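# Move the box beside the blue foam into the tote

## Task

Find the cardboard box that sits beside a blue foam block and place it inside the tote near the door, entirely within the tote with nothing sticking out past its rim. Every other cardboard box must stay on its desk. The robot must not tip over or be left leaning, or the task fails. The box has to rest there by itself; it does not count if only the robot's grip or contact holds it in place at the end.

## Robot and tools

Robot: TidyBot++, a single-arm mobile manipulator. The base is 0.54 m long, 0.50 m wide and 0.38 m tall and rolls on four powered casters. On top sits one seven-joint arm with a two-finger gripper. The shoulder is 0.12 m ahead of the base centre and 0.68 m above the floor. There are two cameras: base_camera, fixed on the base and looking forward and down, and wrist_camera, which looks along the hand.

Frames: the base frame has its origin on the floor under the base centre, with x forward, y left and z up. hand_pose is reported in this frame and is the point between the finger pads. Its z axis runs out along the fingers, and the fingers close along its y axis. The odometry frame is the base frame as it was at the scene start. Heading is positive to the left, in the range -3.142 to 3.142. base_odometry counts wheel turns only, so any wheel slip shows up as travel. base_tilt is in degrees, positive when leaning forward or right.

execute_actions(actions, cameras): actions is a list holding exactly one action, or an empty list to get only the state and images. An action may contain base, joints, or both, plus optional speeds.
- base holds exactly one relative move, measured from where the base last reported itself: translate_m (metres, forward +, -2 to 2), strafe_m (metres, left +, -2 to 2) or rotate_rad (radians, counter-clockwise seen from above +, -6.3 to 6.3).
- joints is a set of absolute targets keyed by name, with one set for the one arm: joint_1_rad to joint_7_rad in radians, and gripper_pos from 0 (open, pads about 85 mm apart) to 1 (closed). Gap is roughly 85 x (1 - gripper_pos) mm.
- Joint ranges: joint_2_rad ±2.249, joint_4_rad ±2.579, joint_6_rad ±2.099. joint_1, 3, 5 and 7 are continuous and always take the shorter way round, so turn them in steps smaller than half a turn.
- Sign notes: positive joint_1_rad turns the arm clockwise seen from above, opposite to rotate_rad. With the hand pointing down, positive joint_7_rad turns it counter-clockwise, and at 1.57 the fingers open toward the robot's left and right.
- speeds caps top speed for that one action: translate_m and strafe_m 0.05 to 0.5 m/s, rotate_rad 0.1 to 1.57 rad/s. A base move needing more than 8.667 s is refused, and an action may run at most 15 s.
- cameras can be base_camera, wrist_camera or all. Omitting it gives all cameras; an empty list gives none.
An unknown key or an out-of-range number rejects the whole call, and nothing moves. A joint or the base left out of an action may still be driving toward its earlier target.

Arm geometry: the upper arm is 0.42 m, the forearm 0.31 m and the hand 0.31 m. With joint_1_rad 0, joint_3_rad 3.14 and joint_5_rad 0, the arm stays in the x-z plane. The segment tilts from vertical are joint_2; joint_2 - joint_4; and joint_2 - joint_4 - joint_6. Forward reach is the sum of length x sin(tilt), and height above the shoulder is the sum of length x cos(tilt). The arm starts folded with the hand down, reaching about 0.08 m past the base front. A downward hand reaches at most about 0.94 m high, and only close in. Closed fingertips stick out about 20 mm beyond the hand point.

wait(seconds): 0 to 10 s with no new command, then returns state and images. zoom_image(camera, region): region is [x0, y0, x1, y1] in pixels of that camera's latest image, at most 504 px per side. base_camera images are 644x364 and wrist_camera images are 644x476. read_manual(section): gives only licence texts. finished_scene(scene): ends the scene and cannot be undone, so call it only once the box rests in the tote on its own.

Result lines: base_status and joint_status tell how each motion ended.
- "done" for the base means the wheels turned the commanded amount, even if the base was blocked and stopped short.
- off_target means the part stopped away from its goal and may still be pushing.
- After contact_stop or time_out, the part holds where it stopped.
- "joint command not followed" with a cause means a self-collision check withheld the arm targets, which may be retried in later actions. There is no such check against the base.
- For the gripper, off_target at 1 means something is held; done at 1 means it is empty.
- motor_effort is a percentage of maximum, with the peak in brackets. Torque readings and Motor temperatures are also reported. ARM HIT, torque fault (a 10 s arm stop), MOTOR HOT (60 °C) and OVER-TEMPERATURE FAULT (75 °C, the arm sinks) all signal trouble.
- on_its_own lists motion this call did not command.

Practical cautions:
- Friction leaves joints slightly short. To correct, resend last command + (desired - read). Don't do this while holding a load, or the arm can sag further.
- The arm sags under a held object.
- Avoid driving while the arm is caught on something above about 0.8 m, and avoid pushing or pulling sideways with a raised hand, since either can tip the robot. Back away to set it upright.
- Blocked base moves keep pushing hard.
- Avoid drops, slams and hard pushes, and don't knock the other boxes off their desks.
- Holding loads heats the motors, even during thinking time.
- Someone may occasionally nudge loose objects.
- Camera calibration is given for both cameras (K, distortion, T_world_to_cam in the base frame) and is only approximate.

Each tool is called after ">>>" as name(argument=value, ...) on one line, values as JSON.

## Session

>>> execute_actions(actions=[])

Scene clock: 0.00 s.
Motor temperatures (°C, as the motors report them): [32 30 25 28 35 33 34]
base_odometry: x=+0.000 y=+0.000 heading=+0.000 (m, m, rad; odometry frame)
base_tilt: forward=+0.1 right=-0.3 (deg)
base_status: not commanded
joint_positions: joint_1_rad=+0.023 joint_2_rad=-0.312 joint_3_rad=+3.126 joint_4_rad=-2.537 joint_5_rad=-0.003 joint_6_rad=-0.825 joint_7_rad=+1.533 gripper_pos=+0.000
joint_status: not commanded
motor_effort: joint_1_rad=+0 joint_2_rad=-3 joint_3_rad=-1 joint_4_rad=+16 joint_5_rad=-1 joint_6_rad=+1 joint_7_rad=-1 (%)
hand_pose: x=+0.2676 y=+0.0002 z=+0.5809 quat_wxyz=(+0.001, +0.999, -0.024, +0.046) (m; base frame)
pictures: base_camera, wrist_camera
Images, in order (width x height): base_camera 644x364, wrist_camera 644x476.

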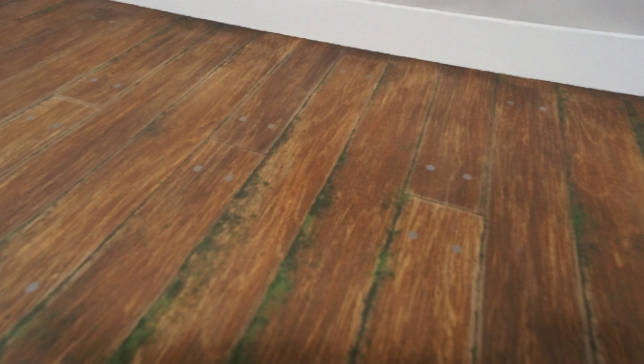

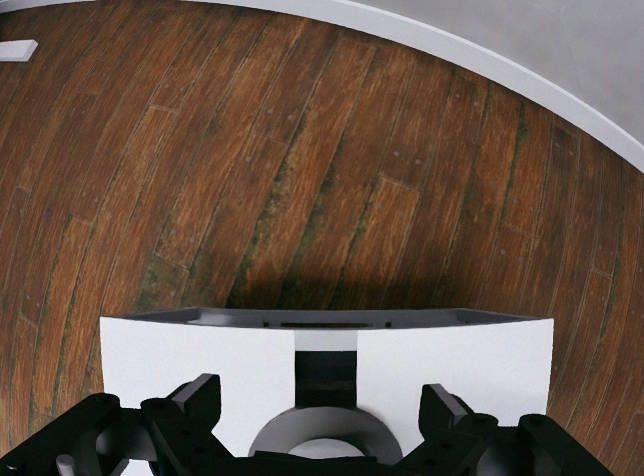

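>>> execute_actions(actions=[{"joints":{"joint_2_rad":-0.6,"joint_4_rad":-1.0,"joint_6_rad":-1.6,"joint_1_rad":-1.0}}], cameras=["wrist_camera"])

>>> execute_actions(actions=[{"joints":{"joint_1_rad":-2.6}}], cameras=["wrist_camera"])

>>> execute_actions(actions=[{"joints":{"joint_1_rad":2.1}}], cameras=["wrist_camera"])

Scene clock: 3.63 s.
Motor temperatures (°C, as the motors report them): [32 30 25 28 35 33 34]
base_odometry: x=+0.000 y=+0.000 heading=+0.000 (m, m, rad; odometry frame)
base_tilt: forward=+0.1 right=-0.2 (deg)
base_status: not commanded
joint_positions: joint_1_rad=-0.989 joint_2_rad=-0.584 joint_3_rad=+3.126 joint_4_rad=-1.008 joint_5_rad=-0.003 joint_6_rad=-1.567 joint_7_rad=+1.533 gripper_pos=+0.000
joint_status: all done
motor_effort: joint_1_rad=+0(0) joint_2_rad=+8(8) joint_3_rad=-1(0) joint_4_rad=+14(24) joint_5_rad=-1(1) joint_6_rad=+8(8) joint_7_rad=+0(0) (%)
hand_pose: x=+0.2113 y=+0.1563 z=+1.1922 quat_wxyz=(-0.268, +0.742, +0.391, +0.473) (m; base frame)
pictures: wrist_camera
camera_calibration (this result's frames):
wrist_camera: T_world_to_cam=[[0.851657, -0.52408, 0.00450151, -0.104822], [-0.190876, -0.31816, -0.928623, 1.26165], [0.488105, 0.790009, -0.370998, 0.343464], [0, 0, 0, 1]] pos_world=[0.162445, 0.075131, 1.29949]
Images, in order (width x height): wrist_camera 644x476.

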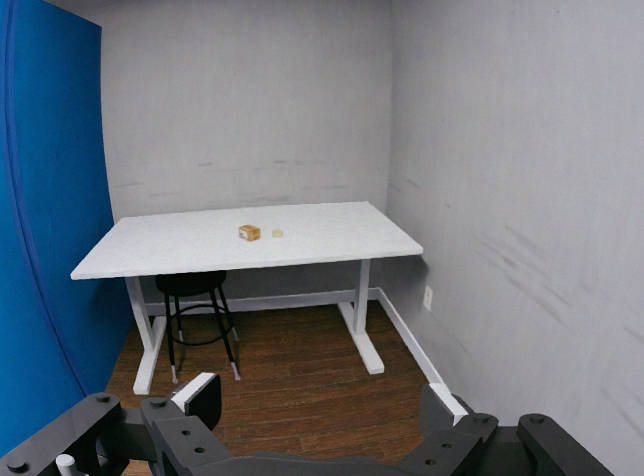

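Scene clock: 6.43 s.
Motor temperatures (°C, as the motors report them): [32 30 25 28 35 33 34]
base_odometry: x=+0.000 y=+0.000 heading=+0.000 (m, m, rad; odometry frame)
base_tilt: forward=+0.1 right=-0.2 (deg)
base_status: not commanded
joint_positions: joint_1_rad=-2.590 joint_2_rad=-0.584 joint_3_rad=+3.126 joint_4_rad=-1.008 joint_5_rad=-0.003 joint_6_rad=-1.567 joint_7_rad=+1.533 gripper_pos=+0.000
joint_status: all done
motor_effort: joint_1_rad=+0(0) joint_2_rad=+8(8) joint_3_rad=-1(0) joint_4_rad=+14(14) joint_5_rad=-1(1) joint_6_rad=+8(7) joint_7_rad=+0(1) (%)
hand_pose: x=-0.0400 y=+0.0875 z=+1.1922 quat_wxyz=(-0.526, +0.236, +0.805, +0.137) (m; base frame)
pictures: wrist_camera
camera_calibration (this result's frames):
wrist_camera: T_world_to_cam=[[0.498187, 0.867058, 0.00450148, -0.0627591], [0.323766, -0.181206, -0.928623, 1.20041], [-0.804354, 0.464086, -0.370998, 0.497267], [0, 0, 0, 1]] pos_world=[0.0425944, 0.0411616, 1.29949]
Images, in order (width x height): wrist_camera 644x476.

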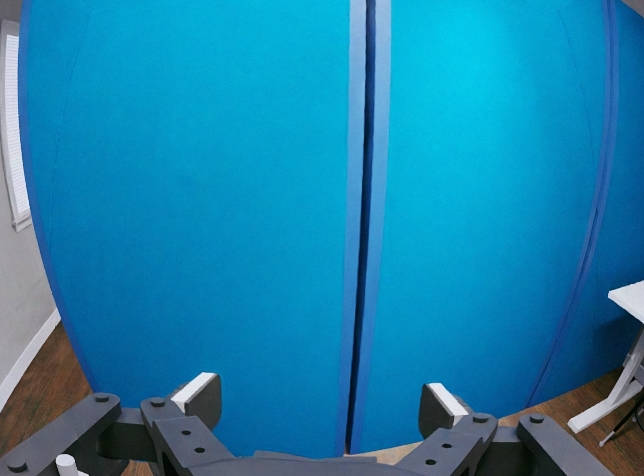

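Scene clock: 9.23 s.
Motor temperatures (°C, as the motors report them): [32 30 25 28 35 33 34]
base_odometry: x=+0.000 y=+0.000 heading=+0.000 (m, m, rad; odometry frame)
base_tilt: forward=+0.1 right=-0.2 (deg)
base_status: not commanded
joint_positions: joint_1_rad=-4.173 joint_2_rad=-0.584 joint_3_rad=+3.126 joint_4_rad=-1.008 joint_5_rad=-0.003 joint_6_rad=-1.567 joint_7_rad=+1.533 gripper_pos=+0.000
joint_status: all done
motor_effort: joint_1_rad=+0(1) joint_2_rad=+8(8) joint_3_rad=-1(1) joint_4_rad=+14(14) joint_5_rad=-1(1) joint_6_rad=+8(7) joint_7_rad=-1(1) (%)
hand_pose: x=+0.0334 y=-0.1600 z=+1.1922 quat_wxyz=(-0.468, -0.407, +0.734, -0.278) (m; base frame)
pictures: wrist_camera
camera_calibration (this result's frames):
wrist_camera: T_world_to_cam=[[-0.873124, 0.487478, 0.00450121, 0.100427], [0.177207, 0.325971, -0.928623, 1.21785], [-0.45415, -0.810005, -0.370998, 0.455593], [0, 0, 0, 1]] pos_world=[0.0787818, -0.0769064, 1.29949]
Images, in order (width x height): wrist_camera 644x476.

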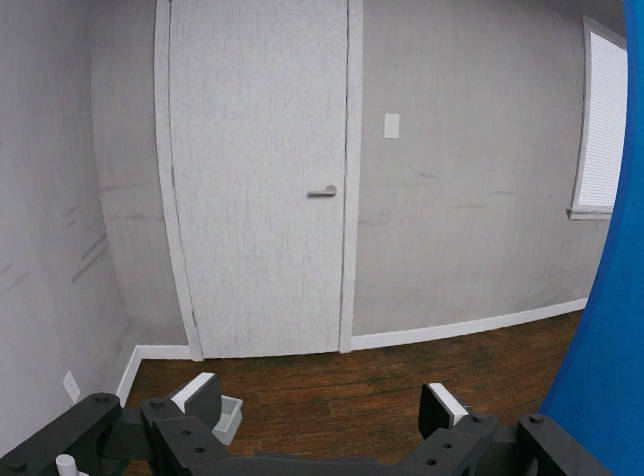

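>>> execute_actions(actions=[{"base":{"rotate_rad":2.836},"joints":{"joint_1_rad":-0.6}}])

>>> execute_actions(actions=[{"base":{"translate_m":0.22},"joints":{"joint_1_rad":-0.6}}])

Scene clock: 15.20 s.
Motor temperatures (°C, as the motors report them): [32 30 25 28 35 33 34]
base_odometry: x=+0.000 y=+0.000 heading=+2.834 (m, m, rad; odometry frame)
base_tilt: forward=+0.1 right=-0.2 (deg)
base_status: done
joint_positions: joint_1_rad=-6.873 joint_2_rad=-0.588 joint_3_rad=+3.126 joint_4_rad=-1.008 joint_5_rad=-0.003 joint_6_rad=-1.567 joint_7_rad=+1.533 gripper_pos=+0.000
joint_status: all done
motor_effort: joint_1_rad=+0(0) joint_2_rad=+8(10) joint_3_rad=-1(0) joint_4_rad=+14(15) joint_5_rad=-1(1) joint_6_rad=+7(8) joint_7_rad=-1(1) (%)
hand_pose: x=+0.2630 y=+0.1069 z=+1.1929 quat_wxyz=(+0.170, -0.804, -0.236, -0.519) (m; base frame)
pictures: base_camera, wrist_camera
camera_calibration (this result's frames):
wrist_camera: T_world_to_cam=[[0.581083, -0.813831, 0.0046261, -0.0727079], [-0.296323, -0.216864, -0.930141, 1.27521], [0.757982, 0.539118, -0.367173, 0.308784], [0, 0, 0, 1]] pos_world=[0.186069, 0.0509031, 1.29983]
Images, in order (width x height): base_camera 644x364, wrist_camera 644x476.

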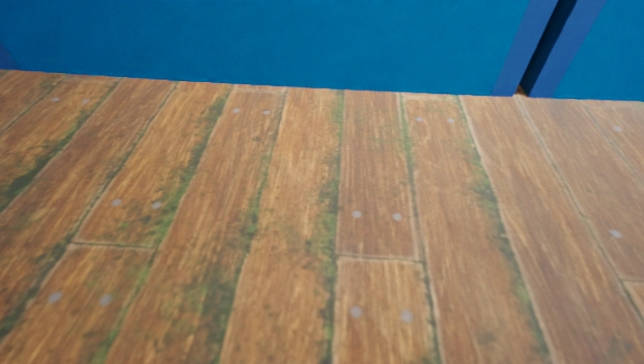

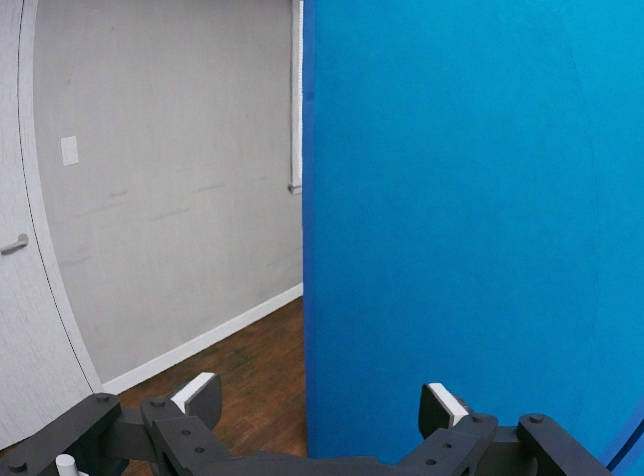

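Scene clock: 16.87 s.
Motor temperatures (°C, as the motors report them): [32 30 25 28 35 33 34]
base_odometry: x=-0.210 y=+0.066 heading=+2.835 (m, m, rad; odometry frame)
base_tilt: forward=+0.1 right=-0.2 (deg)
base_status: done
joint_positions: joint_1_rad=-6.874 joint_2_rad=-0.590 joint_3_rad=+3.126 joint_4_rad=-1.007 joint_5_rad=-0.003 joint_6_rad=-1.568 joint_7_rad=+1.533 gripper_pos=+0.000
joint_status: all done
motor_effort: joint_1_rad=+0(1) joint_2_rad=+7(12) joint_3_rad=-1(1) joint_4_rad=+14(16) joint_5_rad=-1(0) joint_6_rad=+7(8) joint_7_rad=-1(1) (%)
hand_pose: x=+0.2619 y=+0.1064 z=+1.1933 quat_wxyz=(+0.170, -0.803, -0.237, -0.519) (m; base frame)
pictures: base_camera, wrist_camera
camera_calibration (this result's frames):
wrist_camera: T_world_to_cam=[[0.581922, -0.813231, 0.00468524, -0.0728443], [-0.294667, -0.216217, -0.930818, 1.27542], [0.757983, 0.540283, -0.365453, 0.307868], [0, 0, 0, 1]] pos_world=[0.184854, 0.0501916, 1.30003]
Images, in order (width x height): base_camera 644x364, wrist_camera 644x476.

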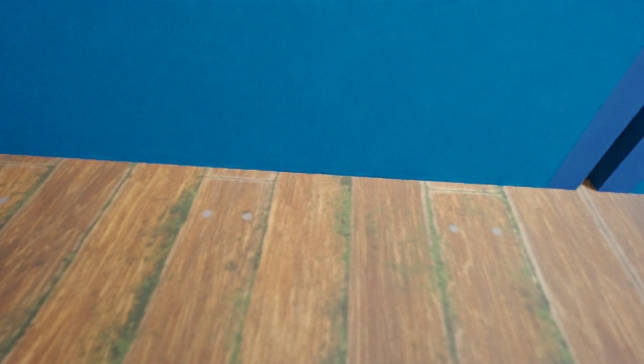

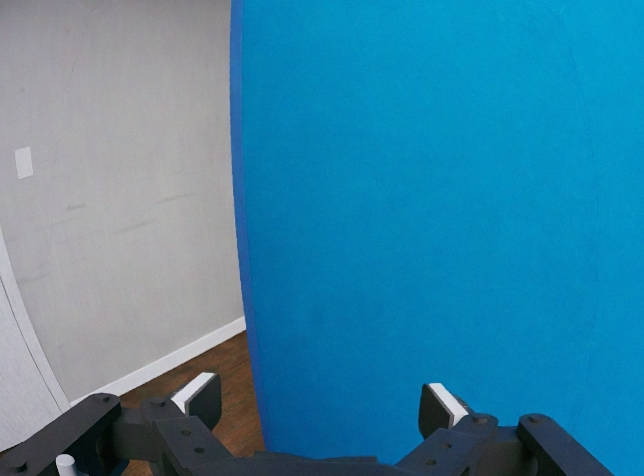

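>>> execute_actions(actions=[{"base":{"strafe_m":1.0},"joints":{"joint_1_rad":0.0}}])

Scene clock: 20.53 s.
Motor temperatures (°C, as the motors report them): [32 30 25 28 35 33 34]
base_odometry: x=-0.512 y=-0.887 heading=+2.835 (m, m, rad; odometry frame)
base_tilt: forward=+0.1 right=-0.2 (deg)
base_status: done
joint_positions: joint_1_rad=-6.291 joint_2_rad=-0.591 joint_3_rad=+3.126 joint_4_rad=-1.007 joint_5_rad=-0.003 joint_6_rad=-1.569 joint_7_rad=+1.533 gripper_pos=+0.000
joint_status: all done
motor_effort: joint_1_rad=+0(1) joint_2_rad=+8(11) joint_3_rad=+0(1) joint_4_rad=+14(15) joint_5_rad=-1(1) joint_6_rad=+8(8) joint_7_rad=-1(1) (%)
hand_pose: x=+0.2960 y=+0.0102 z=+1.1936 quat_wxyz=(+0.014, -0.837, +0.004, -0.547) (m; base frame)
pictures: base_camera, wrist_camera
camera_calibration (this result's frames):
wrist_camera: T_world_to_cam=[[0.03827, -0.999256, 0.00472302, -0.00817252], [-0.363934, -0.0183397, -0.931244, 1.28394], [0.930638, 0.0339198, -0.364365, 0.286808], [0, 0, 0, 1]] pos_world=[0.200667, 0.00565208, 1.3002]
Images, in order (width x height): base_camera 644x364, wrist_camera 644x476.

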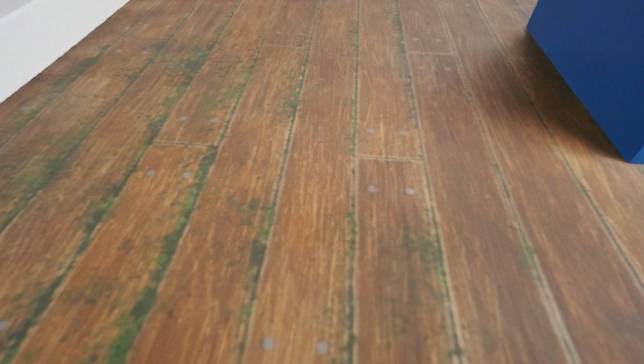

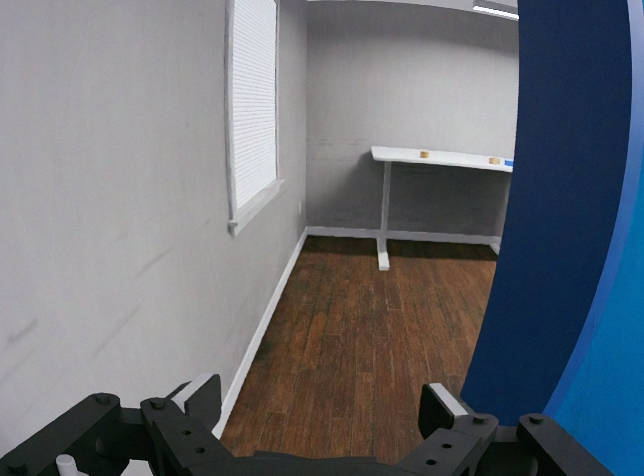

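>>> execute_actions(actions=[{"base":{"rotate_rad":-0.07}}], cameras=[])

>>> execute_actions(actions=[{"base":{"translate_m":1.6},"joints":{"joint_1_rad":0.4,"joint_6_rad":-1.4}}])

Scene clock: 21.60 s.
Motor temperatures (°C, as the motors report them): [32 30 25 28 35 33 34]
base_odometry: x=-0.512 y=-0.887 heading=+2.765 (m, m, rad; odometry frame)
base_tilt: forward=+0.1 right=-0.2 (deg)
base_status: done
joint_positions: joint_1_rad=-6.291 joint_2_rad=-0.592 joint_3_rad=+3.126 joint_4_rad=-1.007 joint_5_rad=-0.003 joint_6_rad=-1.569 joint_7_rad=+1.533 gripper_pos=+0.000
joint_status: not commanded
motor_effort: joint_1_rad=+0(0) joint_2_rad=+7(11) joint_3_rad=+0(0) joint_4_rad=+14(16) joint_5_rad=-1(1) joint_6_rad=+8(8) joint_7_rad=+0(1) (%)
hand_pose: x=+0.2960 y=+0.0102 z=+1.1936 quat_wxyz=(+0.014, -0.837, +0.004, -0.547) (m; base frame)
pictures: none
No camera images: the call's "cameras" was empty. Leave "cameras" out to get every camera's image.

Scene clock: 26.10 s.
Motor temperatures (°C, as the motors report them): [32 30 25 28 35 33 34]
base_odometry: x=-2.001 y=-0.300 heading=+2.766 (m, m, rad; odometry frame)
base_tilt: forward=+0.1 right=-0.2 (deg)
base_status: done
joint_positions: joint_1_rad=-5.893 joint_2_rad=-0.595 joint_3_rad=+3.126 joint_4_rad=-1.006 joint_5_rad=-0.003 joint_6_rad=-1.431 joint_7_rad=+1.533 gripper_pos=+0.000
joint_status: all done
motor_effort: joint_1_rad=+0(1) joint_2_rad=+10(13) joint_3_rad=-1(1) joint_4_rad=+13(15) joint_5_rad=-1(0) joint_6_rad=+8(8) joint_7_rad=-1(1) (%)
hand_pose: x=+0.2974 y=-0.0635 z=+1.2352 quat_wxyz=(-0.105, -0.779, +0.161, -0.596) (m; base frame)
pictures: base_camera, wrist_camera
camera_calibration (this result's frames):
wrist_camera: T_world_to_cam=[[-0.352672, -0.935721, 0.00695122, 0.0355198], [-0.215744, 0.0740806, -0.973636, 1.33596], [0.910537, -0.344874, -0.228002, 0.116657], [0, 0, 0, 1]] pos_world=[0.19453, -0.0254997, 1.32709]
Images, in order (width x height): base_camera 644x364, wrist_camera 644x476.

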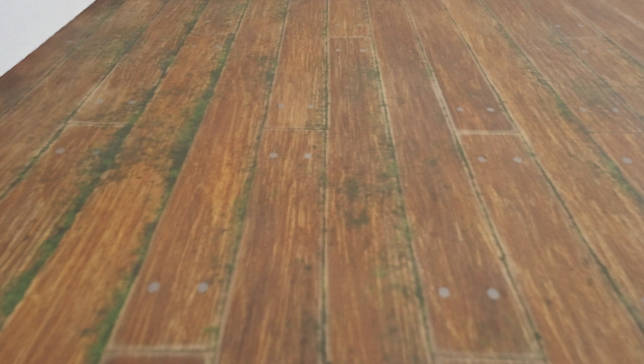

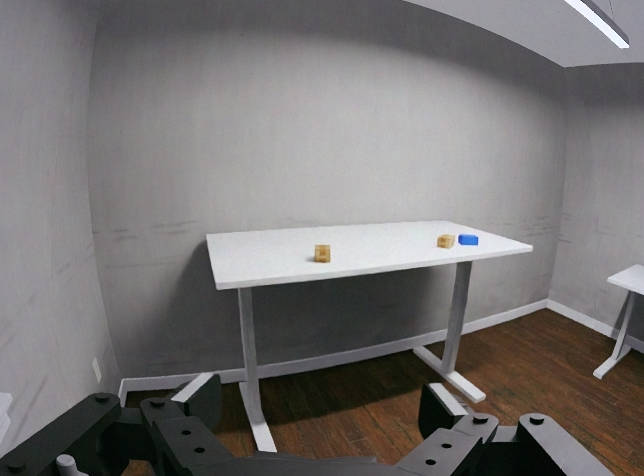

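>>> execute_actions(actions=[{"base":{"translate_m":0.2},"joints":{"joint_1_rad":0.0}}], cameras=[])

>>> execute_actions(actions=[{"base":{"strafe_m":-1.12},"joints":{"joint_1_rad":0.0,"joint_6_rad":-1.6}}])

Scene clock: 28.87 s.
Motor temperatures (°C, as the motors report them): [32 30 25 28 35 33 34]
base_odometry: x=-2.187 y=-0.227 heading=+2.766 (m, m, rad; odometry frame)
base_tilt: forward=+0.1 right=-0.2 (deg)
base_status: done
joint_positions: joint_1_rad=-6.274 joint_2_rad=-0.593 joint_3_rad=+3.126 joint_4_rad=-1.005 joint_5_rad=-0.003 joint_6_rad=-1.430 joint_7_rad=+1.533 gripper_pos=+0.000
joint_status: all done
motor_effort: joint_1_rad=+0(0) joint_2_rad=+7(13) joint_3_rad=+0(0) joint_4_rad=+14(16) joint_5_rad=-1(3) joint_6_rad=+8(8) joint_7_rad=-1(1) (%)
hand_pose: x=+0.3096 y=+0.0074 z=+1.2351 quat_wxyz=(+0.010, -0.796, +0.011, -0.605) (m; base frame)
pictures: none
No camera images: the call's "cameras" was empty. Leave "cameras" out to get every camera's image.

Scene clock: 32.47 s.
Motor temperatures (°C, as the motors report them): [32 30 25 28 35 33 34]
base_odometry: x=-1.777 y=+0.816 heading=+2.766 (m, m, rad; odometry frame)
base_tilt: forward=+0.1 right=-0.2 (deg)
base_status: done
joint_positions: joint_1_rad=-6.275 joint_2_rad=-0.593 joint_3_rad=+3.126 joint_4_rad=-1.005 joint_5_rad=-0.003 joint_6_rad=-1.584 joint_7_rad=+1.533 gripper_pos=+0.000
joint_status: all done
motor_effort: joint_1_rad=+0(1) joint_2_rad=+8(10) joint_3_rad=-1(2) joint_4_rad=+14(15) joint_5_rad=-2(0) joint_6_rad=+7(9) joint_7_rad=-1(1) (%)
hand_pose: x=+0.2932 y=+0.0073 z=+1.1902 quat_wxyz=(+0.009, -0.840, +0.011, -0.542) (m; base frame)
pictures: base_camera, wrist_camera
camera_calibration (this result's frames):
wrist_camera: T_world_to_cam=[[0.0218327, -0.999751, 0.00460192, -0.00599586], [-0.375174, -0.0124596, -0.926871, 1.27778], [0.926697, 0.0185096, -0.375353, 0.302716], [0, 0, 0, 1]] pos_world=[0.198994, 0.00432302, 1.29799]
Images, in order (width x height): base_camera 644x364, wrist_camera 644x476.

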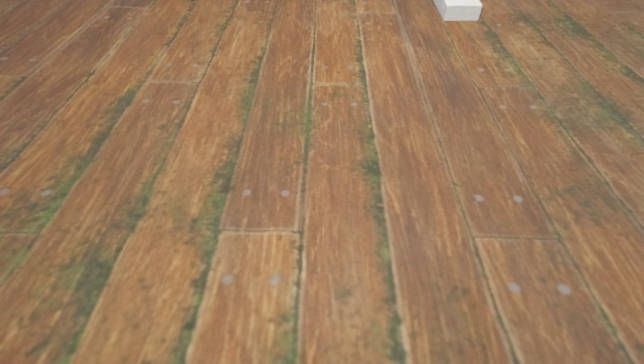

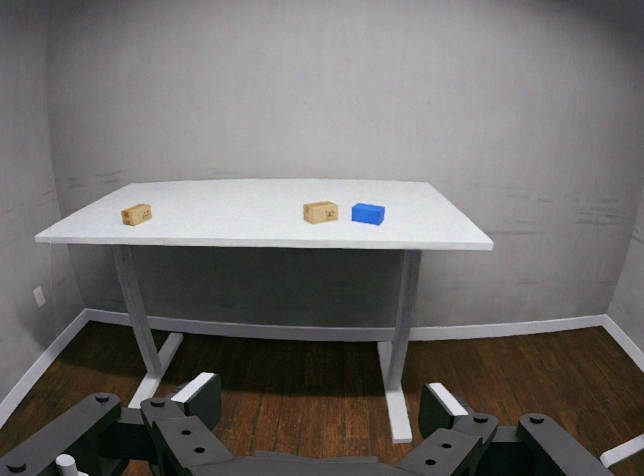

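>>> zoom_image(camera="wrist_camera", region=[270, 180, 420, 260])

Region (270, 180, 420, 260) of wrist_camera's 644x476 image, scaled by 3.360; it fills the top 269 rows of this view, and the rest is white.

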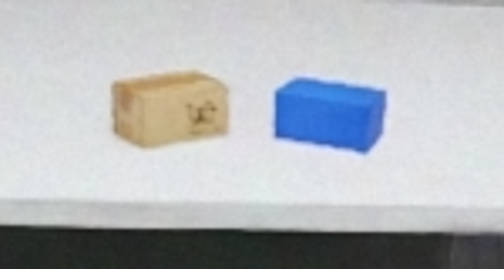

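>>> execute_actions(actions=[{"base":{"rotate_rad":-0.96}}], cameras=[])

>>> execute_actions(actions=[{"base":{"translate_m":-0.32}}], cameras=[])

>>> execute_actions(actions=[{"base":{"strafe_m":1.06}}])

Scene clock: 36.67 s.
Motor temperatures (°C, as the motors report them): [32 30 25 28 35 33 34]
base_odometry: x=-1.777 y=+0.816 heading=+1.808 (m, m, rad; odometry frame)
base_tilt: forward=+0.1 right=-0.2 (deg)
base_status: done
joint_positions: joint_1_rad=-6.275 joint_2_rad=-0.593 joint_3_rad=+3.126 joint_4_rad=-1.005 joint_5_rad=-0.003 joint_6_rad=-1.584 joint_7_rad=+1.533 gripper_pos=+0.000
joint_status: not commanded
motor_effort: joint_1_rad=+0(0) joint_2_rad=+9(11) joint_3_rad=+0(0) joint_4_rad=+14(15) joint_5_rad=-1(1) joint_6_rad=+7(8) joint_7_rad=-1(1) (%)
hand_pose: x=+0.2931 y=+0.0073 z=+1.1903 quat_wxyz=(+0.009, -0.840, +0.011, -0.542) (m; base frame)
pictures: none
No camera images: the call's "cameras" was empty. Leave "cameras" out to get every camera's image.

Scene clock: 38.63 s.
Motor temperatures (°C, as the motors report them): [32 30 25 28 35 33 34]
base_odometry: x=-1.702 y=+0.504 heading=+1.807 (m, m, rad; odometry frame)
base_tilt: forward=+0.1 right=-0.2 (deg)
base_status: done
joint_positions: joint_1_rad=-6.275 joint_2_rad=-0.603 joint_3_rad=+3.126 joint_4_rad=-1.004 joint_5_rad=-0.003 joint_6_rad=-1.584 joint_7_rad=+1.533 gripper_pos=+0.000
joint_status: not commanded
motor_effort: joint_1_rad=+0(0) joint_2_rad=+11(12) joint_3_rad=+0(0) joint_4_rad=+13(16) joint_5_rad=-1(1) joint_6_rad=+8(8) joint_7_rad=-1(1) (%)
hand_pose: x=+0.2880 y=+0.0073 z=+1.1923 quat_wxyz=(+0.009, -0.837, +0.011, -0.546) (m; base frame)
pictures: none
No camera images: the call's "cameras" was empty. Leave "cameras" out to get every camera's image.

Scene clock: 42.03 s.
Motor temperatures (°C, as the motors report them): [32 30 25 28 35 33 34]
base_odometry: x=-2.733 y=+0.255 heading=+1.808 (m, m, rad; odometry frame)
base_tilt: forward=+0.1 right=-0.2 (deg)
base_status: done
joint_positions: joint_1_rad=-6.275 joint_2_rad=-0.603 joint_3_rad=+3.126 joint_4_rad=-1.004 joint_5_rad=-0.003 joint_6_rad=-1.584 joint_7_rad=+1.533 gripper_pos=+0.000
joint_status: not commanded
motor_effort: joint_1_rad=+0(1) joint_2_rad=+8(11) joint_3_rad=+0(1) joint_4_rad=+14(14) joint_5_rad=-1(2) joint_6_rad=+7(8) joint_7_rad=+0(1) (%)
hand_pose: x=+0.2880 y=+0.0074 z=+1.1923 quat_wxyz=(+0.009, -0.837, +0.011, -0.546) (m; base frame)
pictures: base_camera, wrist_camera
camera_calibration (this result's frames):
wrist_camera: T_world_to_cam=[[0.0222296, -0.999741, 0.00491408, -0.00626263], [-0.365237, -0.0126965, -0.930828, 1.27958], [0.930649, 0.0188971, -0.365425, 0.295283], [0, 0, 0, 1]] pos_world=[0.192686, 0.00440526, 1.29901]
Images, in order (width x height): base_camera 644x364, wrist_camera 644x476.

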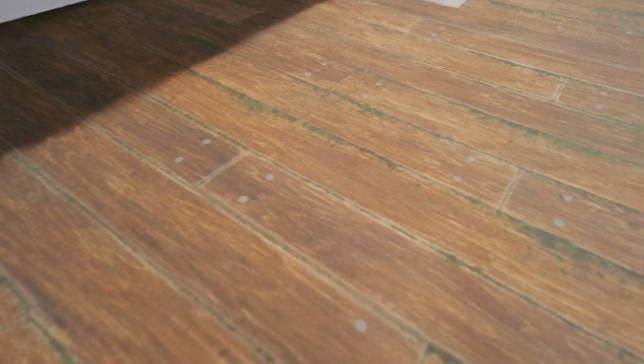

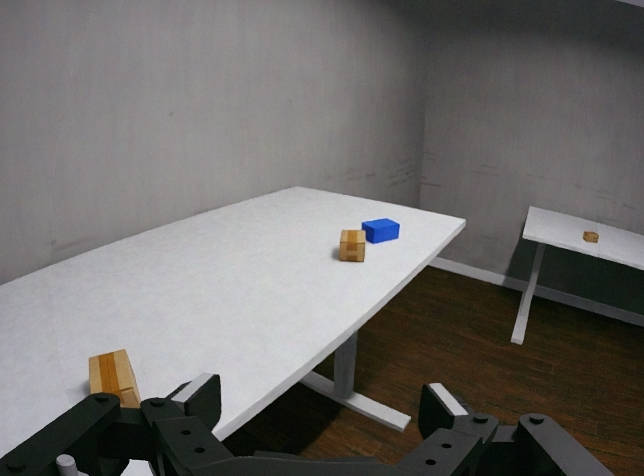

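>>> execute_actions(actions=[{"base":{"rotate_rad":-0.055},"joints":{"joint_1_rad":-0.01,"joint_2_rad":0.22,"joint_4_rad":-1.17,"joint_6_rad":-0.61,"joint_7_rad":1.6}}])

Scene clock: 44.80 s.
Motor temperatures (°C, as the motors report them): [32 30 25 28 35 33 34]
base_odometry: x=-2.733 y=+0.255 heading=+1.753 (m, m, rad; odometry frame)
base_tilt: forward=+0.1 right=-0.3 (deg)
base_status: done
joint_positions: joint_1_rad=-6.281 joint_2_rad=+0.217 joint_3_rad=+3.126 joint_4_rad=-1.164 joint_5_rad=-0.003 joint_6_rad=-0.641 joint_7_rad=+1.575 gripper_pos=+0.000
joint_status: all done
motor_effort: joint_1_rad=+0(1) joint_2_rad=-30(33) joint_3_rad=-2(0) joint_4_rad=+25(26) joint_5_rad=-1(1) joint_6_rad=+8(8) joint_7_rad=-1(1) (%)
hand_pose: x=+0.7984 y=+0.0091 z=+1.0163 quat_wxyz=(+0.005, -0.847, -0.006, -0.531) (m; base frame)
pictures: base_camera, wrist_camera
camera_calibration (this result's frames):
wrist_camera: T_world_to_cam=[[0.0461971, -0.998511, 0.0290201, -0.0586715], [-0.398196, -0.0450506, -0.916194, 1.31392], [0.916136, 0.0307698, -0.399684, -0.197776], [0, 0, 0, 1]] pos_world=[0.707099, 0.00669447, 1.12646]
Images, in order (width x height): base_camera 644x364, wrist_camera 644x476.

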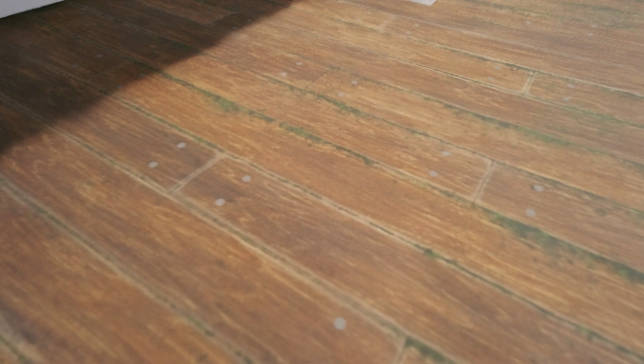

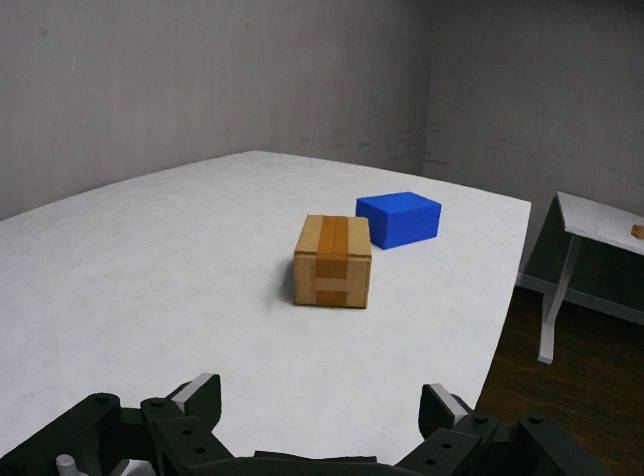

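>>> execute_actions(actions=[{"base":{"translate_m":0.1},"joints":{"joint_2_rad":0.272,"joint_6_rad":-0.55,"joint_7_rad":1.57},"speeds":{"translate_m":0.15}}], cameras=["wrist_camera"])

Scene clock: 47.10 s.
Motor temperatures (°C, as the motors report them): [32 30 25 28 35 33 34]
base_odometry: x=-2.751 y=+0.354 heading=+1.753 (m, m, rad; odometry frame)
base_tilt: forward=+0.2 right=-0.2 (deg)
base_status: done
joint_positions: joint_1_rad=-6.283 joint_2_rad=+0.261 joint_3_rad=+3.126 joint_4_rad=-1.165 joint_5_rad=-0.003 joint_6_rad=-0.578 joint_7_rad=+1.575 gripper_pos=+0.000
joint_status: all done
motor_effort: joint_1_rad=+0(2) joint_2_rad=-33(33) joint_3_rad=-2(2) joint_4_rad=+25(25) joint_5_rad=-2(2) joint_6_rad=+8(8) joint_7_rad=+0(0) (%)
hand_pose: x=+0.8209 y=+0.0105 z=+1.0032 quat_wxyz=(+0.006, -0.843, -0.006, -0.539) (m; base frame)
pictures: wrist_camera
camera_calibration (this result's frames):
wrist_camera: T_world_to_cam=[[0.0472955, -0.998462, 0.028943, -0.0587953], [-0.381704, -0.044842, -0.923196, 1.30445], [0.923074, 0.0326154, -0.383238, -0.245894], [0, 0, 0, 1]] pos_world=[0.727674, 0.00780919, 1.11173]
Images, in order (width x height): wrist_camera 644x476.

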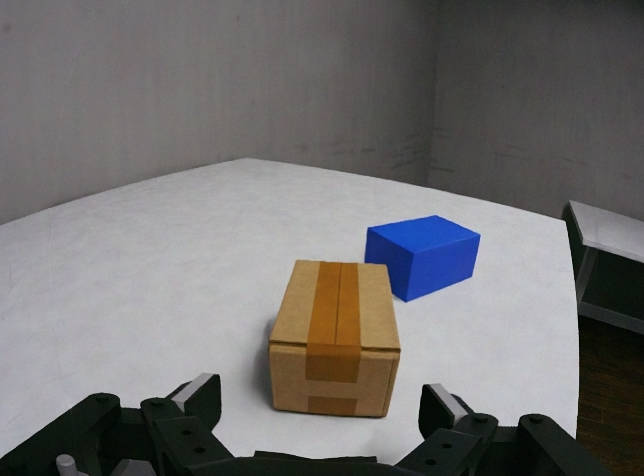

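>>> execute_actions(actions=[{"base":{"strafe_m":-0.009},"joints":{"joint_2_rad":0.312}}], cameras=["wrist_camera"])

>>> execute_actions(actions=[{"base":{"translate_m":0.04},"speeds":{"translate_m":0.08}}], cameras=["wrist_camera"])

Scene clock: 48.53 s.
Motor temperatures (°C, as the motors report them): [32 30 25 28 35 33 34]
base_odometry: x=-2.743 y=+0.355 heading=+1.754 (m, m, rad; odometry frame)
base_tilt: forward=+0.1 right=-0.2 (deg)
base_status: done
joint_positions: joint_1_rad=-6.287 joint_2_rad=+0.297 joint_3_rad=+3.126 joint_4_rad=-1.165 joint_5_rad=-0.003 joint_6_rad=-0.578 joint_7_rad=+1.575 gripper_pos=+0.000
joint_status: all done
motor_effort: joint_1_rad=+0(3) joint_2_rad=-32(32) joint_3_rad=-1(3) joint_4_rad=+25(25) joint_5_rad=-2(1) joint_6_rad=+8(8) joint_7_rad=+0(1) (%)
hand_pose: x=+0.8319 y=+0.0138 z=+0.9775 quat_wxyz=(+0.007, -0.852, -0.008, -0.523) (m; base frame)
pictures: wrist_camera
camera_calibration (this result's frames):
wrist_camera: T_world_to_cam=[[0.0529895, -0.998225, 0.0271879, -0.0582706], [-0.414841, -0.0467706, -0.908691, 1.29845], [0.90835, 0.0368724, -0.416583, -0.221218], [0, 0, 0, 1]] pos_world=[0.742682, 0.0107191, 1.08932]
Images, in order (width x height): wrist_camera 644x476.

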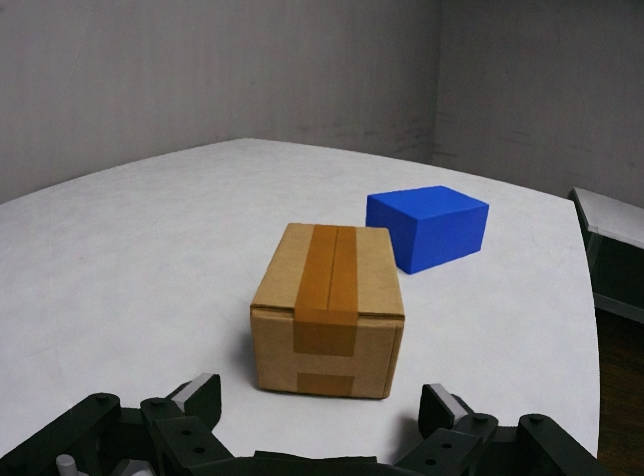

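Scene clock: 49.50 s.
Motor temperatures (°C, as the motors report them): [32 30 25 28 35 33 34]
base_odometry: x=-2.750 y=+0.395 heading=+1.753 (m, m, rad; odometry frame)
base_tilt: forward=+0.2 right=-0.2 (deg)
base_status: done
joint_positions: joint_1_rad=-6.288 joint_2_rad=+0.299 joint_3_rad=+3.126 joint_4_rad=-1.165 joint_5_rad=-0.003 joint_6_rad=-0.576 joint_7_rad=+1.575 gripper_pos=+0.000
joint_status: not commanded
motor_effort: joint_1_rad=+0(4) joint_2_rad=-31(35) joint_3_rad=-1(3) joint_4_rad=+24(25) joint_5_rad=-2(2) joint_6_rad=+7(8) joint_7_rad=-1(1) (%)
hand_pose: x=+0.8328 y=+0.0144 z=+0.9765 quat_wxyz=(+0.007, -0.852, -0.008, -0.523) (m; base frame)
pictures: wrist_camera
camera_calibration (this result's frames):
wrist_camera: T_world_to_cam=[[0.0537553, -0.998185, 0.0271516, -0.0583364], [-0.414946, -0.0470617, -0.908628, 1.298], [0.908257, 0.0375772, -0.416722, -0.222234], [0, 0, 0, 1]] pos_world=[0.74358, 0.0112063, 1.08837]
Images, in order (width x height): wrist_camera 644x476.

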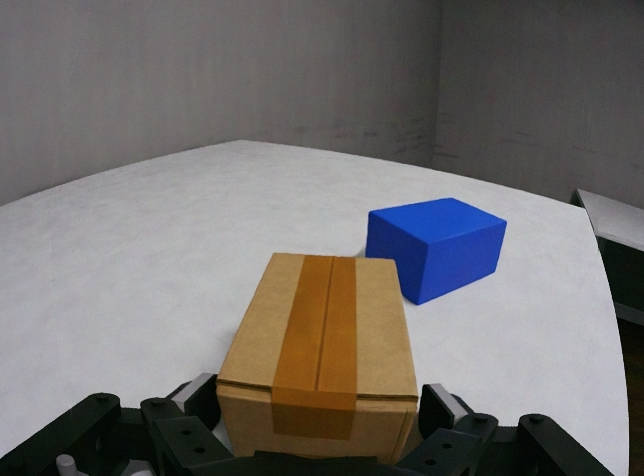

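>>> execute_actions(actions=[{"base":{"translate_m":0.03},"speeds":{"translate_m":0.08}}], cameras=["wrist_camera"])

>>> execute_actions(actions=[{"joints":{"gripper_pos":1.0}}], cameras=["wrist_camera"])

Scene clock: 51.07 s.
Motor temperatures (°C, as the motors report them): [32 30 25 28 35 33 34]
base_odometry: x=-2.755 y=+0.425 heading=+1.753 (m, m, rad; odometry frame)
base_tilt: forward=+0.1 right=-0.3 (deg)
base_status: done
joint_positions: joint_1_rad=-6.288 joint_2_rad=+0.299 joint_3_rad=+3.126 joint_4_rad=-1.165 joint_5_rad=-0.003 joint_6_rad=-0.576 joint_7_rad=+1.575 gripper_pos=+0.000
joint_status: not commanded
motor_effort: joint_1_rad=+0(2) joint_2_rad=-32(33) joint_3_rad=-1(3) joint_4_rad=+24(25) joint_5_rad=-1(2) joint_6_rad=+7(8) joint_7_rad=-1(1) (%)
hand_pose: x=+0.8329 y=+0.0145 z=+0.9766 quat_wxyz=(+0.007, -0.852, -0.008, -0.523) (m; base frame)
pictures: wrist_camera
camera_calibration (this result's frames):
wrist_camera: T_world_to_cam=[[0.053873, -0.998178, 0.0271713, -0.0583635], [-0.414352, -0.0471041, -0.908897, 1.29793], [0.908521, 0.0377066, -0.416134, -0.223138], [0, 0, 0, 1]] pos_world=[0.743668, 0.0112943, 1.08841]
Images, in order (width x height): wrist_camera 644x476.

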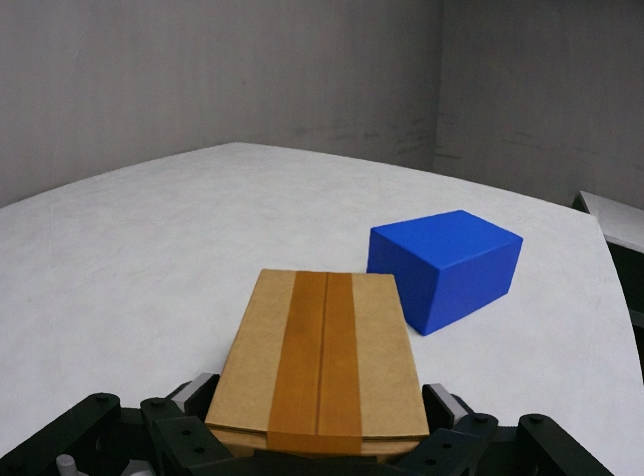

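Scene clock: 52.17 s.
Motor temperatures (°C, as the motors report them): [32 30 25 28 35 33 34]
base_odometry: x=-2.755 y=+0.425 heading=+1.753 (m, m, rad; odometry frame)
base_tilt: forward=+0.1 right=-0.2 (deg)
base_status: not commanded
joint_positions: joint_1_rad=-6.288 joint_2_rad=+0.299 joint_3_rad=+3.126 joint_4_rad=-1.162 joint_5_rad=-0.003 joint_6_rad=-0.570 joint_7_rad=+1.575 gripper_pos=+0.336
joint_status: gripper_pos off_target (ended at +0.336, target +1.000)
motor_effort: joint_1_rad=+0(2) joint_2_rad=-30(31) joint_3_rad=-1(3) joint_4_rad=+23(24) joint_5_rad=-1(2) joint_6_rad=+6(7) joint_7_rad=+0(1) (%)
hand_pose: x=+0.8341 y=+0.0145 z=+0.9805 quat_wxyz=(+0.007, -0.850, -0.008, -0.527) (m; base frame)
pictures: wrist_camera
camera_calibration (this result's frames):
wrist_camera: T_world_to_cam=[[0.0535546, -0.998186, 0.0274995, -0.0585833], [-0.405627, -0.0469108, -0.912834, 1.29851], [0.912468, 0.0377319, -0.407403, -0.234388], [0, 0, 0, 1]] pos_world=[0.743719, 0.0112809, 1.09144]
Images, in order (width x height): wrist_camera 644x476.

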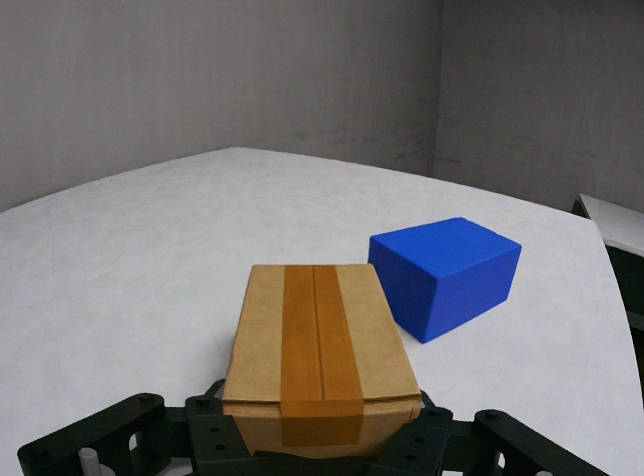

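>>> execute_actions(actions=[{"joints":{"joint_2_rad":-0.5,"joint_4_rad":-1.3,"joint_6_rad":-1.2}}], cameras=["wrist_camera"])

Scene clock: 54.60 s.
Motor temperatures (°C, as the motors report them): [32 30 25 28 35 33 34]
base_odometry: x=-2.755 y=+0.425 heading=+1.753 (m, m, rad; odometry frame)
base_tilt: forward=+0.1 right=-0.2 (deg)
base_status: not commanded
joint_positions: joint_1_rad=-6.288 joint_2_rad=-0.487 joint_3_rad=+3.126 joint_4_rad=-1.291 joint_5_rad=-0.003 joint_6_rad=-1.176 joint_7_rad=+1.575 gripper_pos=+0.336
joint_status: all done
motor_effort: joint_1_rad=+0(0) joint_2_rad=-1(35) joint_3_rad=-1(0) joint_4_rad=+21(26) joint_5_rad=-1(2) joint_6_rad=+9(9) joint_7_rad=-1(1) (%)
hand_pose: x=+0.4338 y=+0.0113 z=+1.1479 quat_wxyz=(+0.002, -0.836, -0.012, -0.549) (m; base frame)
pictures: wrist_camera
camera_calibration (this result's frames):
wrist_camera: T_world_to_cam=[[0.0521329, -0.997776, 0.0415285, -0.0604522], [-0.35858, -0.0575149, -0.931725, 1.29023], [0.932042, 0.0336823, -0.360781, 0.137242], [0, 0, 0, 1]] pos_world=[0.337888, 0.00926715, 1.25417]
Images, in order (width x height): wrist_camera 644x476.

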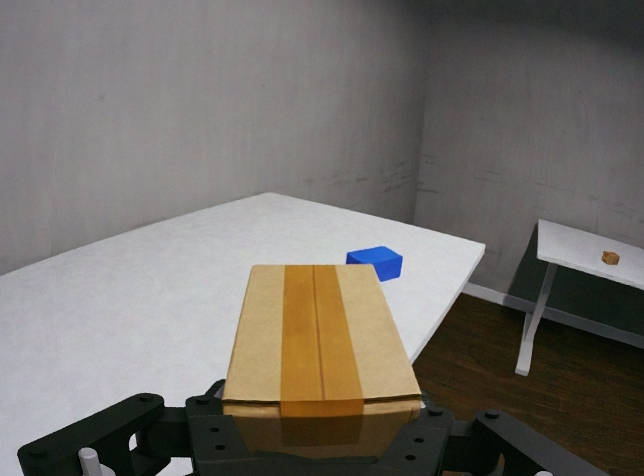

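>>> execute_actions(actions=[{"base":{"strafe_m":-0.25}}], cameras=[])

>>> execute_actions(actions=[{"base":{"rotate_rad":-2.13}}], cameras=[])

>>> execute_actions(actions=[{"base":{"strafe_m":-0.53}}])

Scene clock: 57.13 s.
Motor temperatures (°C, as the motors report them): [32 30 25 28 35 33 34]
base_odometry: x=-2.509 y=+0.470 heading=+1.754 (m, m, rad; odometry frame)
base_tilt: forward=+0.1 right=-0.2 (deg)
base_status: done
joint_positions: joint_1_rad=-6.288 joint_2_rad=-0.487 joint_3_rad=+3.126 joint_4_rad=-1.293 joint_5_rad=-0.003 joint_6_rad=-1.176 joint_7_rad=+1.575 gripper_pos=+0.336
joint_status: not commanded
motor_effort: joint_1_rad=+0(1) joint_2_rad=-1(3) joint_3_rad=+0(3) joint_4_rad=+21(21) joint_5_rad=-3(0) joint_6_rad=+8(9) joint_7_rad=-1(1) (%)
hand_pose: x=+0.4338 y=+0.0113 z=+1.1470 quat_wxyz=(+0.002, -0.836, -0.012, -0.548) (m; base frame)
pictures: none
No camera images: the call's "cameras" was empty. Leave "cameras" out to get every camera's image.

Scene clock: 59.80 s.
Motor temperatures (°C, as the motors report them): [32 30 25 28 35 33 34]
base_odometry: x=-2.509 y=+0.470 heading=-0.375 (m, m, rad; odometry frame)
base_tilt: forward=+0.1 right=-0.2 (deg)
base_status: done
joint_positions: joint_1_rad=-6.289 joint_2_rad=-0.487 joint_3_rad=+3.126 joint_4_rad=-1.294 joint_5_rad=-0.003 joint_6_rad=-1.176 joint_7_rad=+1.575 gripper_pos=+0.336
joint_status: not commanded
motor_effort: joint_1_rad=+0(1) joint_2_rad=-1(4) joint_3_rad=-1(1) joint_4_rad=+21(22) joint_5_rad=-1(0) joint_6_rad=+8(9) joint_7_rad=-1(1) (%)
hand_pose: x=+0.4339 y=+0.0114 z=+1.1463 quat_wxyz=(+0.002, -0.837, -0.012, -0.548) (m; base frame)
pictures: none
No camera images: the call's "cameras" was empty. Leave "cameras" out to get every camera's image.

Scene clock: 62.13 s.
Motor temperatures (°C, as the motors report them): [32 30 25 28 35 33 34]
base_odometry: x=-2.704 y=-0.023 heading=-0.376 (m, m, rad; odometry frame)
base_tilt: forward=+0.1 right=-0.2 (deg)
base_status: done
joint_positions: joint_1_rad=-6.289 joint_2_rad=-0.487 joint_3_rad=+3.126 joint_4_rad=-1.294 joint_5_rad=-0.003 joint_6_rad=-1.176 joint_7_rad=+1.575 gripper_pos=+0.336
joint_status: not commanded
motor_effort: joint_1_rad=+0(1) joint_2_rad=-1(2) joint_3_rad=-1(1) joint_4_rad=+20(21) joint_5_rad=-2(0) joint_6_rad=+8(8) joint_7_rad=+0(1) (%)
hand_pose: x=+0.4339 y=+0.0113 z=+1.1463 quat_wxyz=(+0.002, -0.837, -0.012, -0.548) (m; base frame)
pictures: base_camera, wrist_camera
camera_calibration (this result's frames):
wrist_camera: T_world_to_cam=[[0.0525939, -0.99776, 0.0413368, -0.0602905], [-0.361571, -0.057612, -0.930563, 1.28877], [0.93086, 0.0339957, -0.363791, 0.140474], [0, 0, 0, 1]] pos_world=[0.33839, 0.00931738, 1.25287]
Images, in order (width x height): base_camera 644x364, wrist_camera 644x476.

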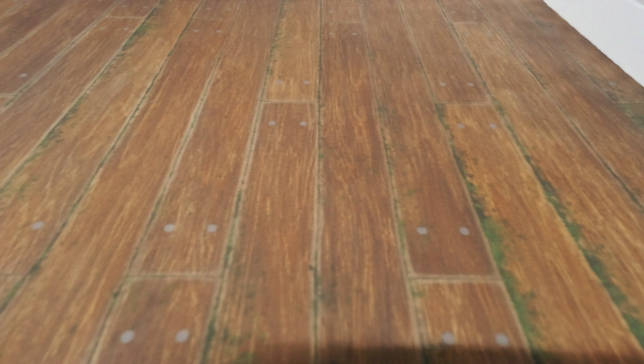

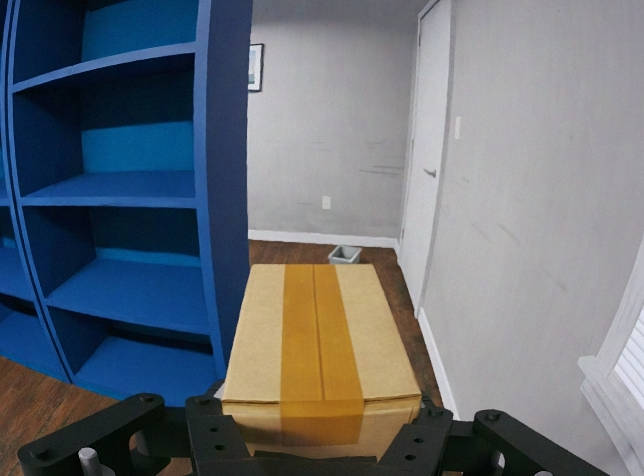

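>>> execute_actions(actions=[{"base":{"translate_m":2.0},"joints":{"joint_2_rad":-0.2,"joint_4_rad":-2.2,"joint_6_rad":-0.3}}])

Scene clock: 67.83 s.
Motor temperatures (°C, as the motors report them): [32 30 25 28 35 33 34]
base_odometry: x=-0.844 y=-0.758 heading=-0.376 (m, m, rad; odometry frame)
base_tilt: forward=+0.1 right=-0.2 (deg)
base_status: done
joint_positions: joint_1_rad=-6.289 joint_2_rad=-0.211 joint_3_rad=+3.126 joint_4_rad=-2.195 joint_5_rad=-0.003 joint_6_rad=-0.334 joint_7_rad=+1.575 gripper_pos=+0.336
joint_status: all done
motor_effort: joint_1_rad=+0(0) joint_2_rad=-12(15) joint_3_rad=-1(0) joint_4_rad=+22(27) joint_5_rad=-1(2) joint_6_rad=+7(8) joint_7_rad=-1(1) (%)
hand_pose: x=+0.5468 y=+0.0106 z=+0.7551 quat_wxyz=(+0.003, -0.916, -0.011, -0.400) (m; base frame)
pictures: base_camera, wrist_camera
camera_calibration (this result's frames):
wrist_camera: T_world_to_cam=[[0.0613486, -0.997819, 0.0243453, -0.0428025], [-0.648108, -0.0583733, -0.759308, 0.99281], [0.759074, 0.0308041, -0.650276, 0.203416], [0, 0, 0, 1]] pos_world=[0.491666, 0.0089784, 0.887167]
Images, in order (width x height): base_camera 644x364, wrist_camera 644x476.

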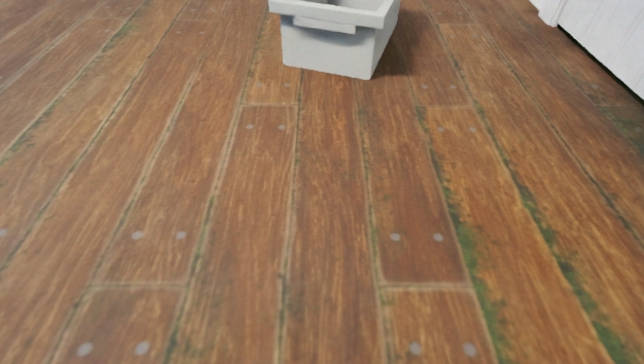

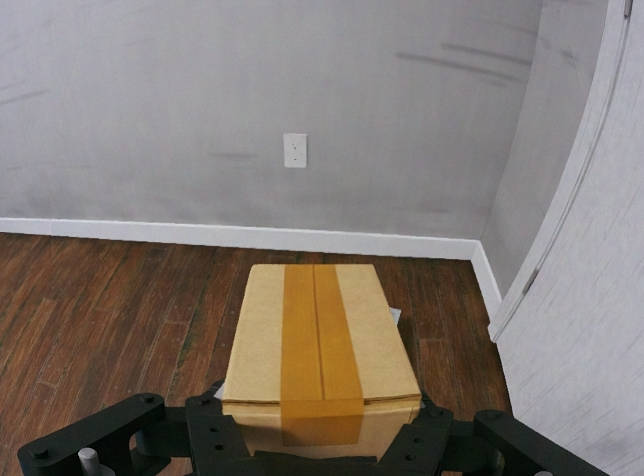

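>>> execute_actions(actions=[{"base":{"rotate_rad":-0.26}}], cameras=[])

>>> execute_actions(actions=[{"base":{"strafe_m":0.2},"joints":{"joint_2_rad":1.3,"joint_4_rad":-1.2,"joint_6_rad":-0.1}}])

Scene clock: 70.60 s.
Motor temperatures (°C, as the motors report them): [32 30 25 28 35 33 34]
base_odometry: x=-0.844 y=-0.758 heading=-0.635 (m, m, rad; odometry frame)
base_tilt: forward=+0.1 right=-0.3 (deg)
base_status: done
joint_positions: joint_1_rad=-6.289 joint_2_rad=-0.211 joint_3_rad=+3.126 joint_4_rad=-2.195 joint_5_rad=-0.003 joint_6_rad=-0.334 joint_7_rad=+1.575 gripper_pos=+0.336
joint_status: not commanded
motor_effort: joint_1_rad=+0(1) joint_2_rad=-13(13) joint_3_rad=-1(1) joint_4_rad=+23(23) joint_5_rad=-1(2) joint_6_rad=+7(7) joint_7_rad=-1(1) (%)
hand_pose: x=+0.5468 y=+0.0106 z=+0.7551 quat_wxyz=(+0.003, -0.916, -0.011, -0.400) (m; base frame)
pictures: none
No camera images: the call's "cameras" was empty. Leave "cameras" out to get every camera's image.

Scene clock: 73.33 s.
Motor temperatures (°C, as the motors report them): [32 30 25 28 35 33 34]
base_odometry: x=-0.725 y=-0.597 heading=-0.636 (m, m, rad; odometry frame)
base_tilt: forward=+0.2 right=-0.2 (deg)
base_status: done
joint_positions: joint_1_rad=-6.294 joint_2_rad=+1.294 joint_3_rad=+3.126 joint_4_rad=-1.217 joint_5_rad=-0.003 joint_6_rad=-0.137 joint_7_rad=+1.575 gripper_pos=+0.336
joint_status: all done
motor_effort: joint_1_rad=+0(3) joint_2_rad=-48(49) joint_3_rad=-2(3) joint_4_rad=+15(24) joint_5_rad=-1(2) joint_6_rad=+4(6) joint_7_rad=-1(1) (%)
hand_pose: x=+0.8561 y=+0.0184 z=+0.2686 quat_wxyz=(+0.009, -0.970, -0.006, -0.244) (m; base frame)
pictures: base_camera, wrist_camera
camera_calibration (this result's frames):
wrist_camera: T_world_to_cam=[[0.0600809, -0.998165, -0.00750952, -0.0324681], [-0.859564, -0.0479105, -0.508778, 0.937864], [0.507485, 0.0370227, -0.860865, -0.0761404], [0, 0, 0, 1]] pos_world=[0.846744, 0.015344, 0.411374]
Images, in order (width x height): base_camera 644x364, wrist_camera 644x476.

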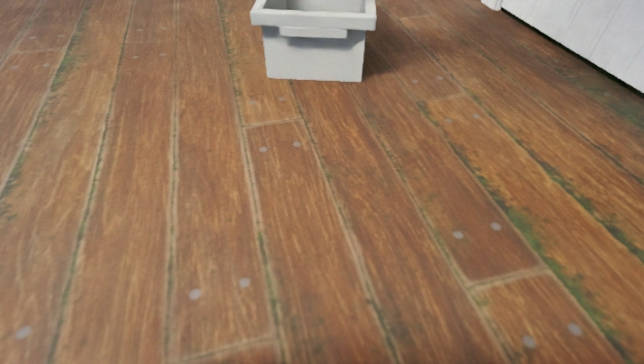

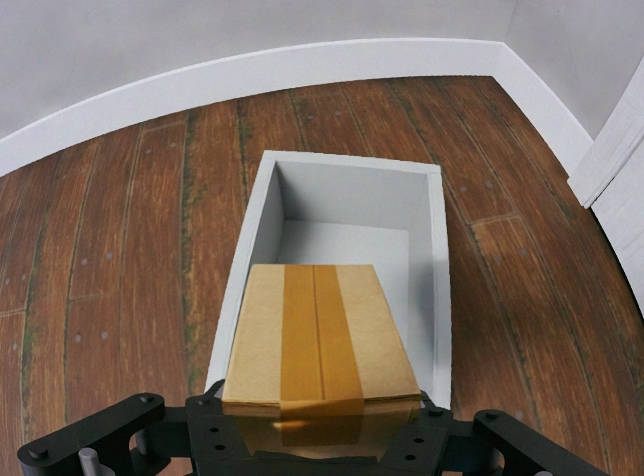

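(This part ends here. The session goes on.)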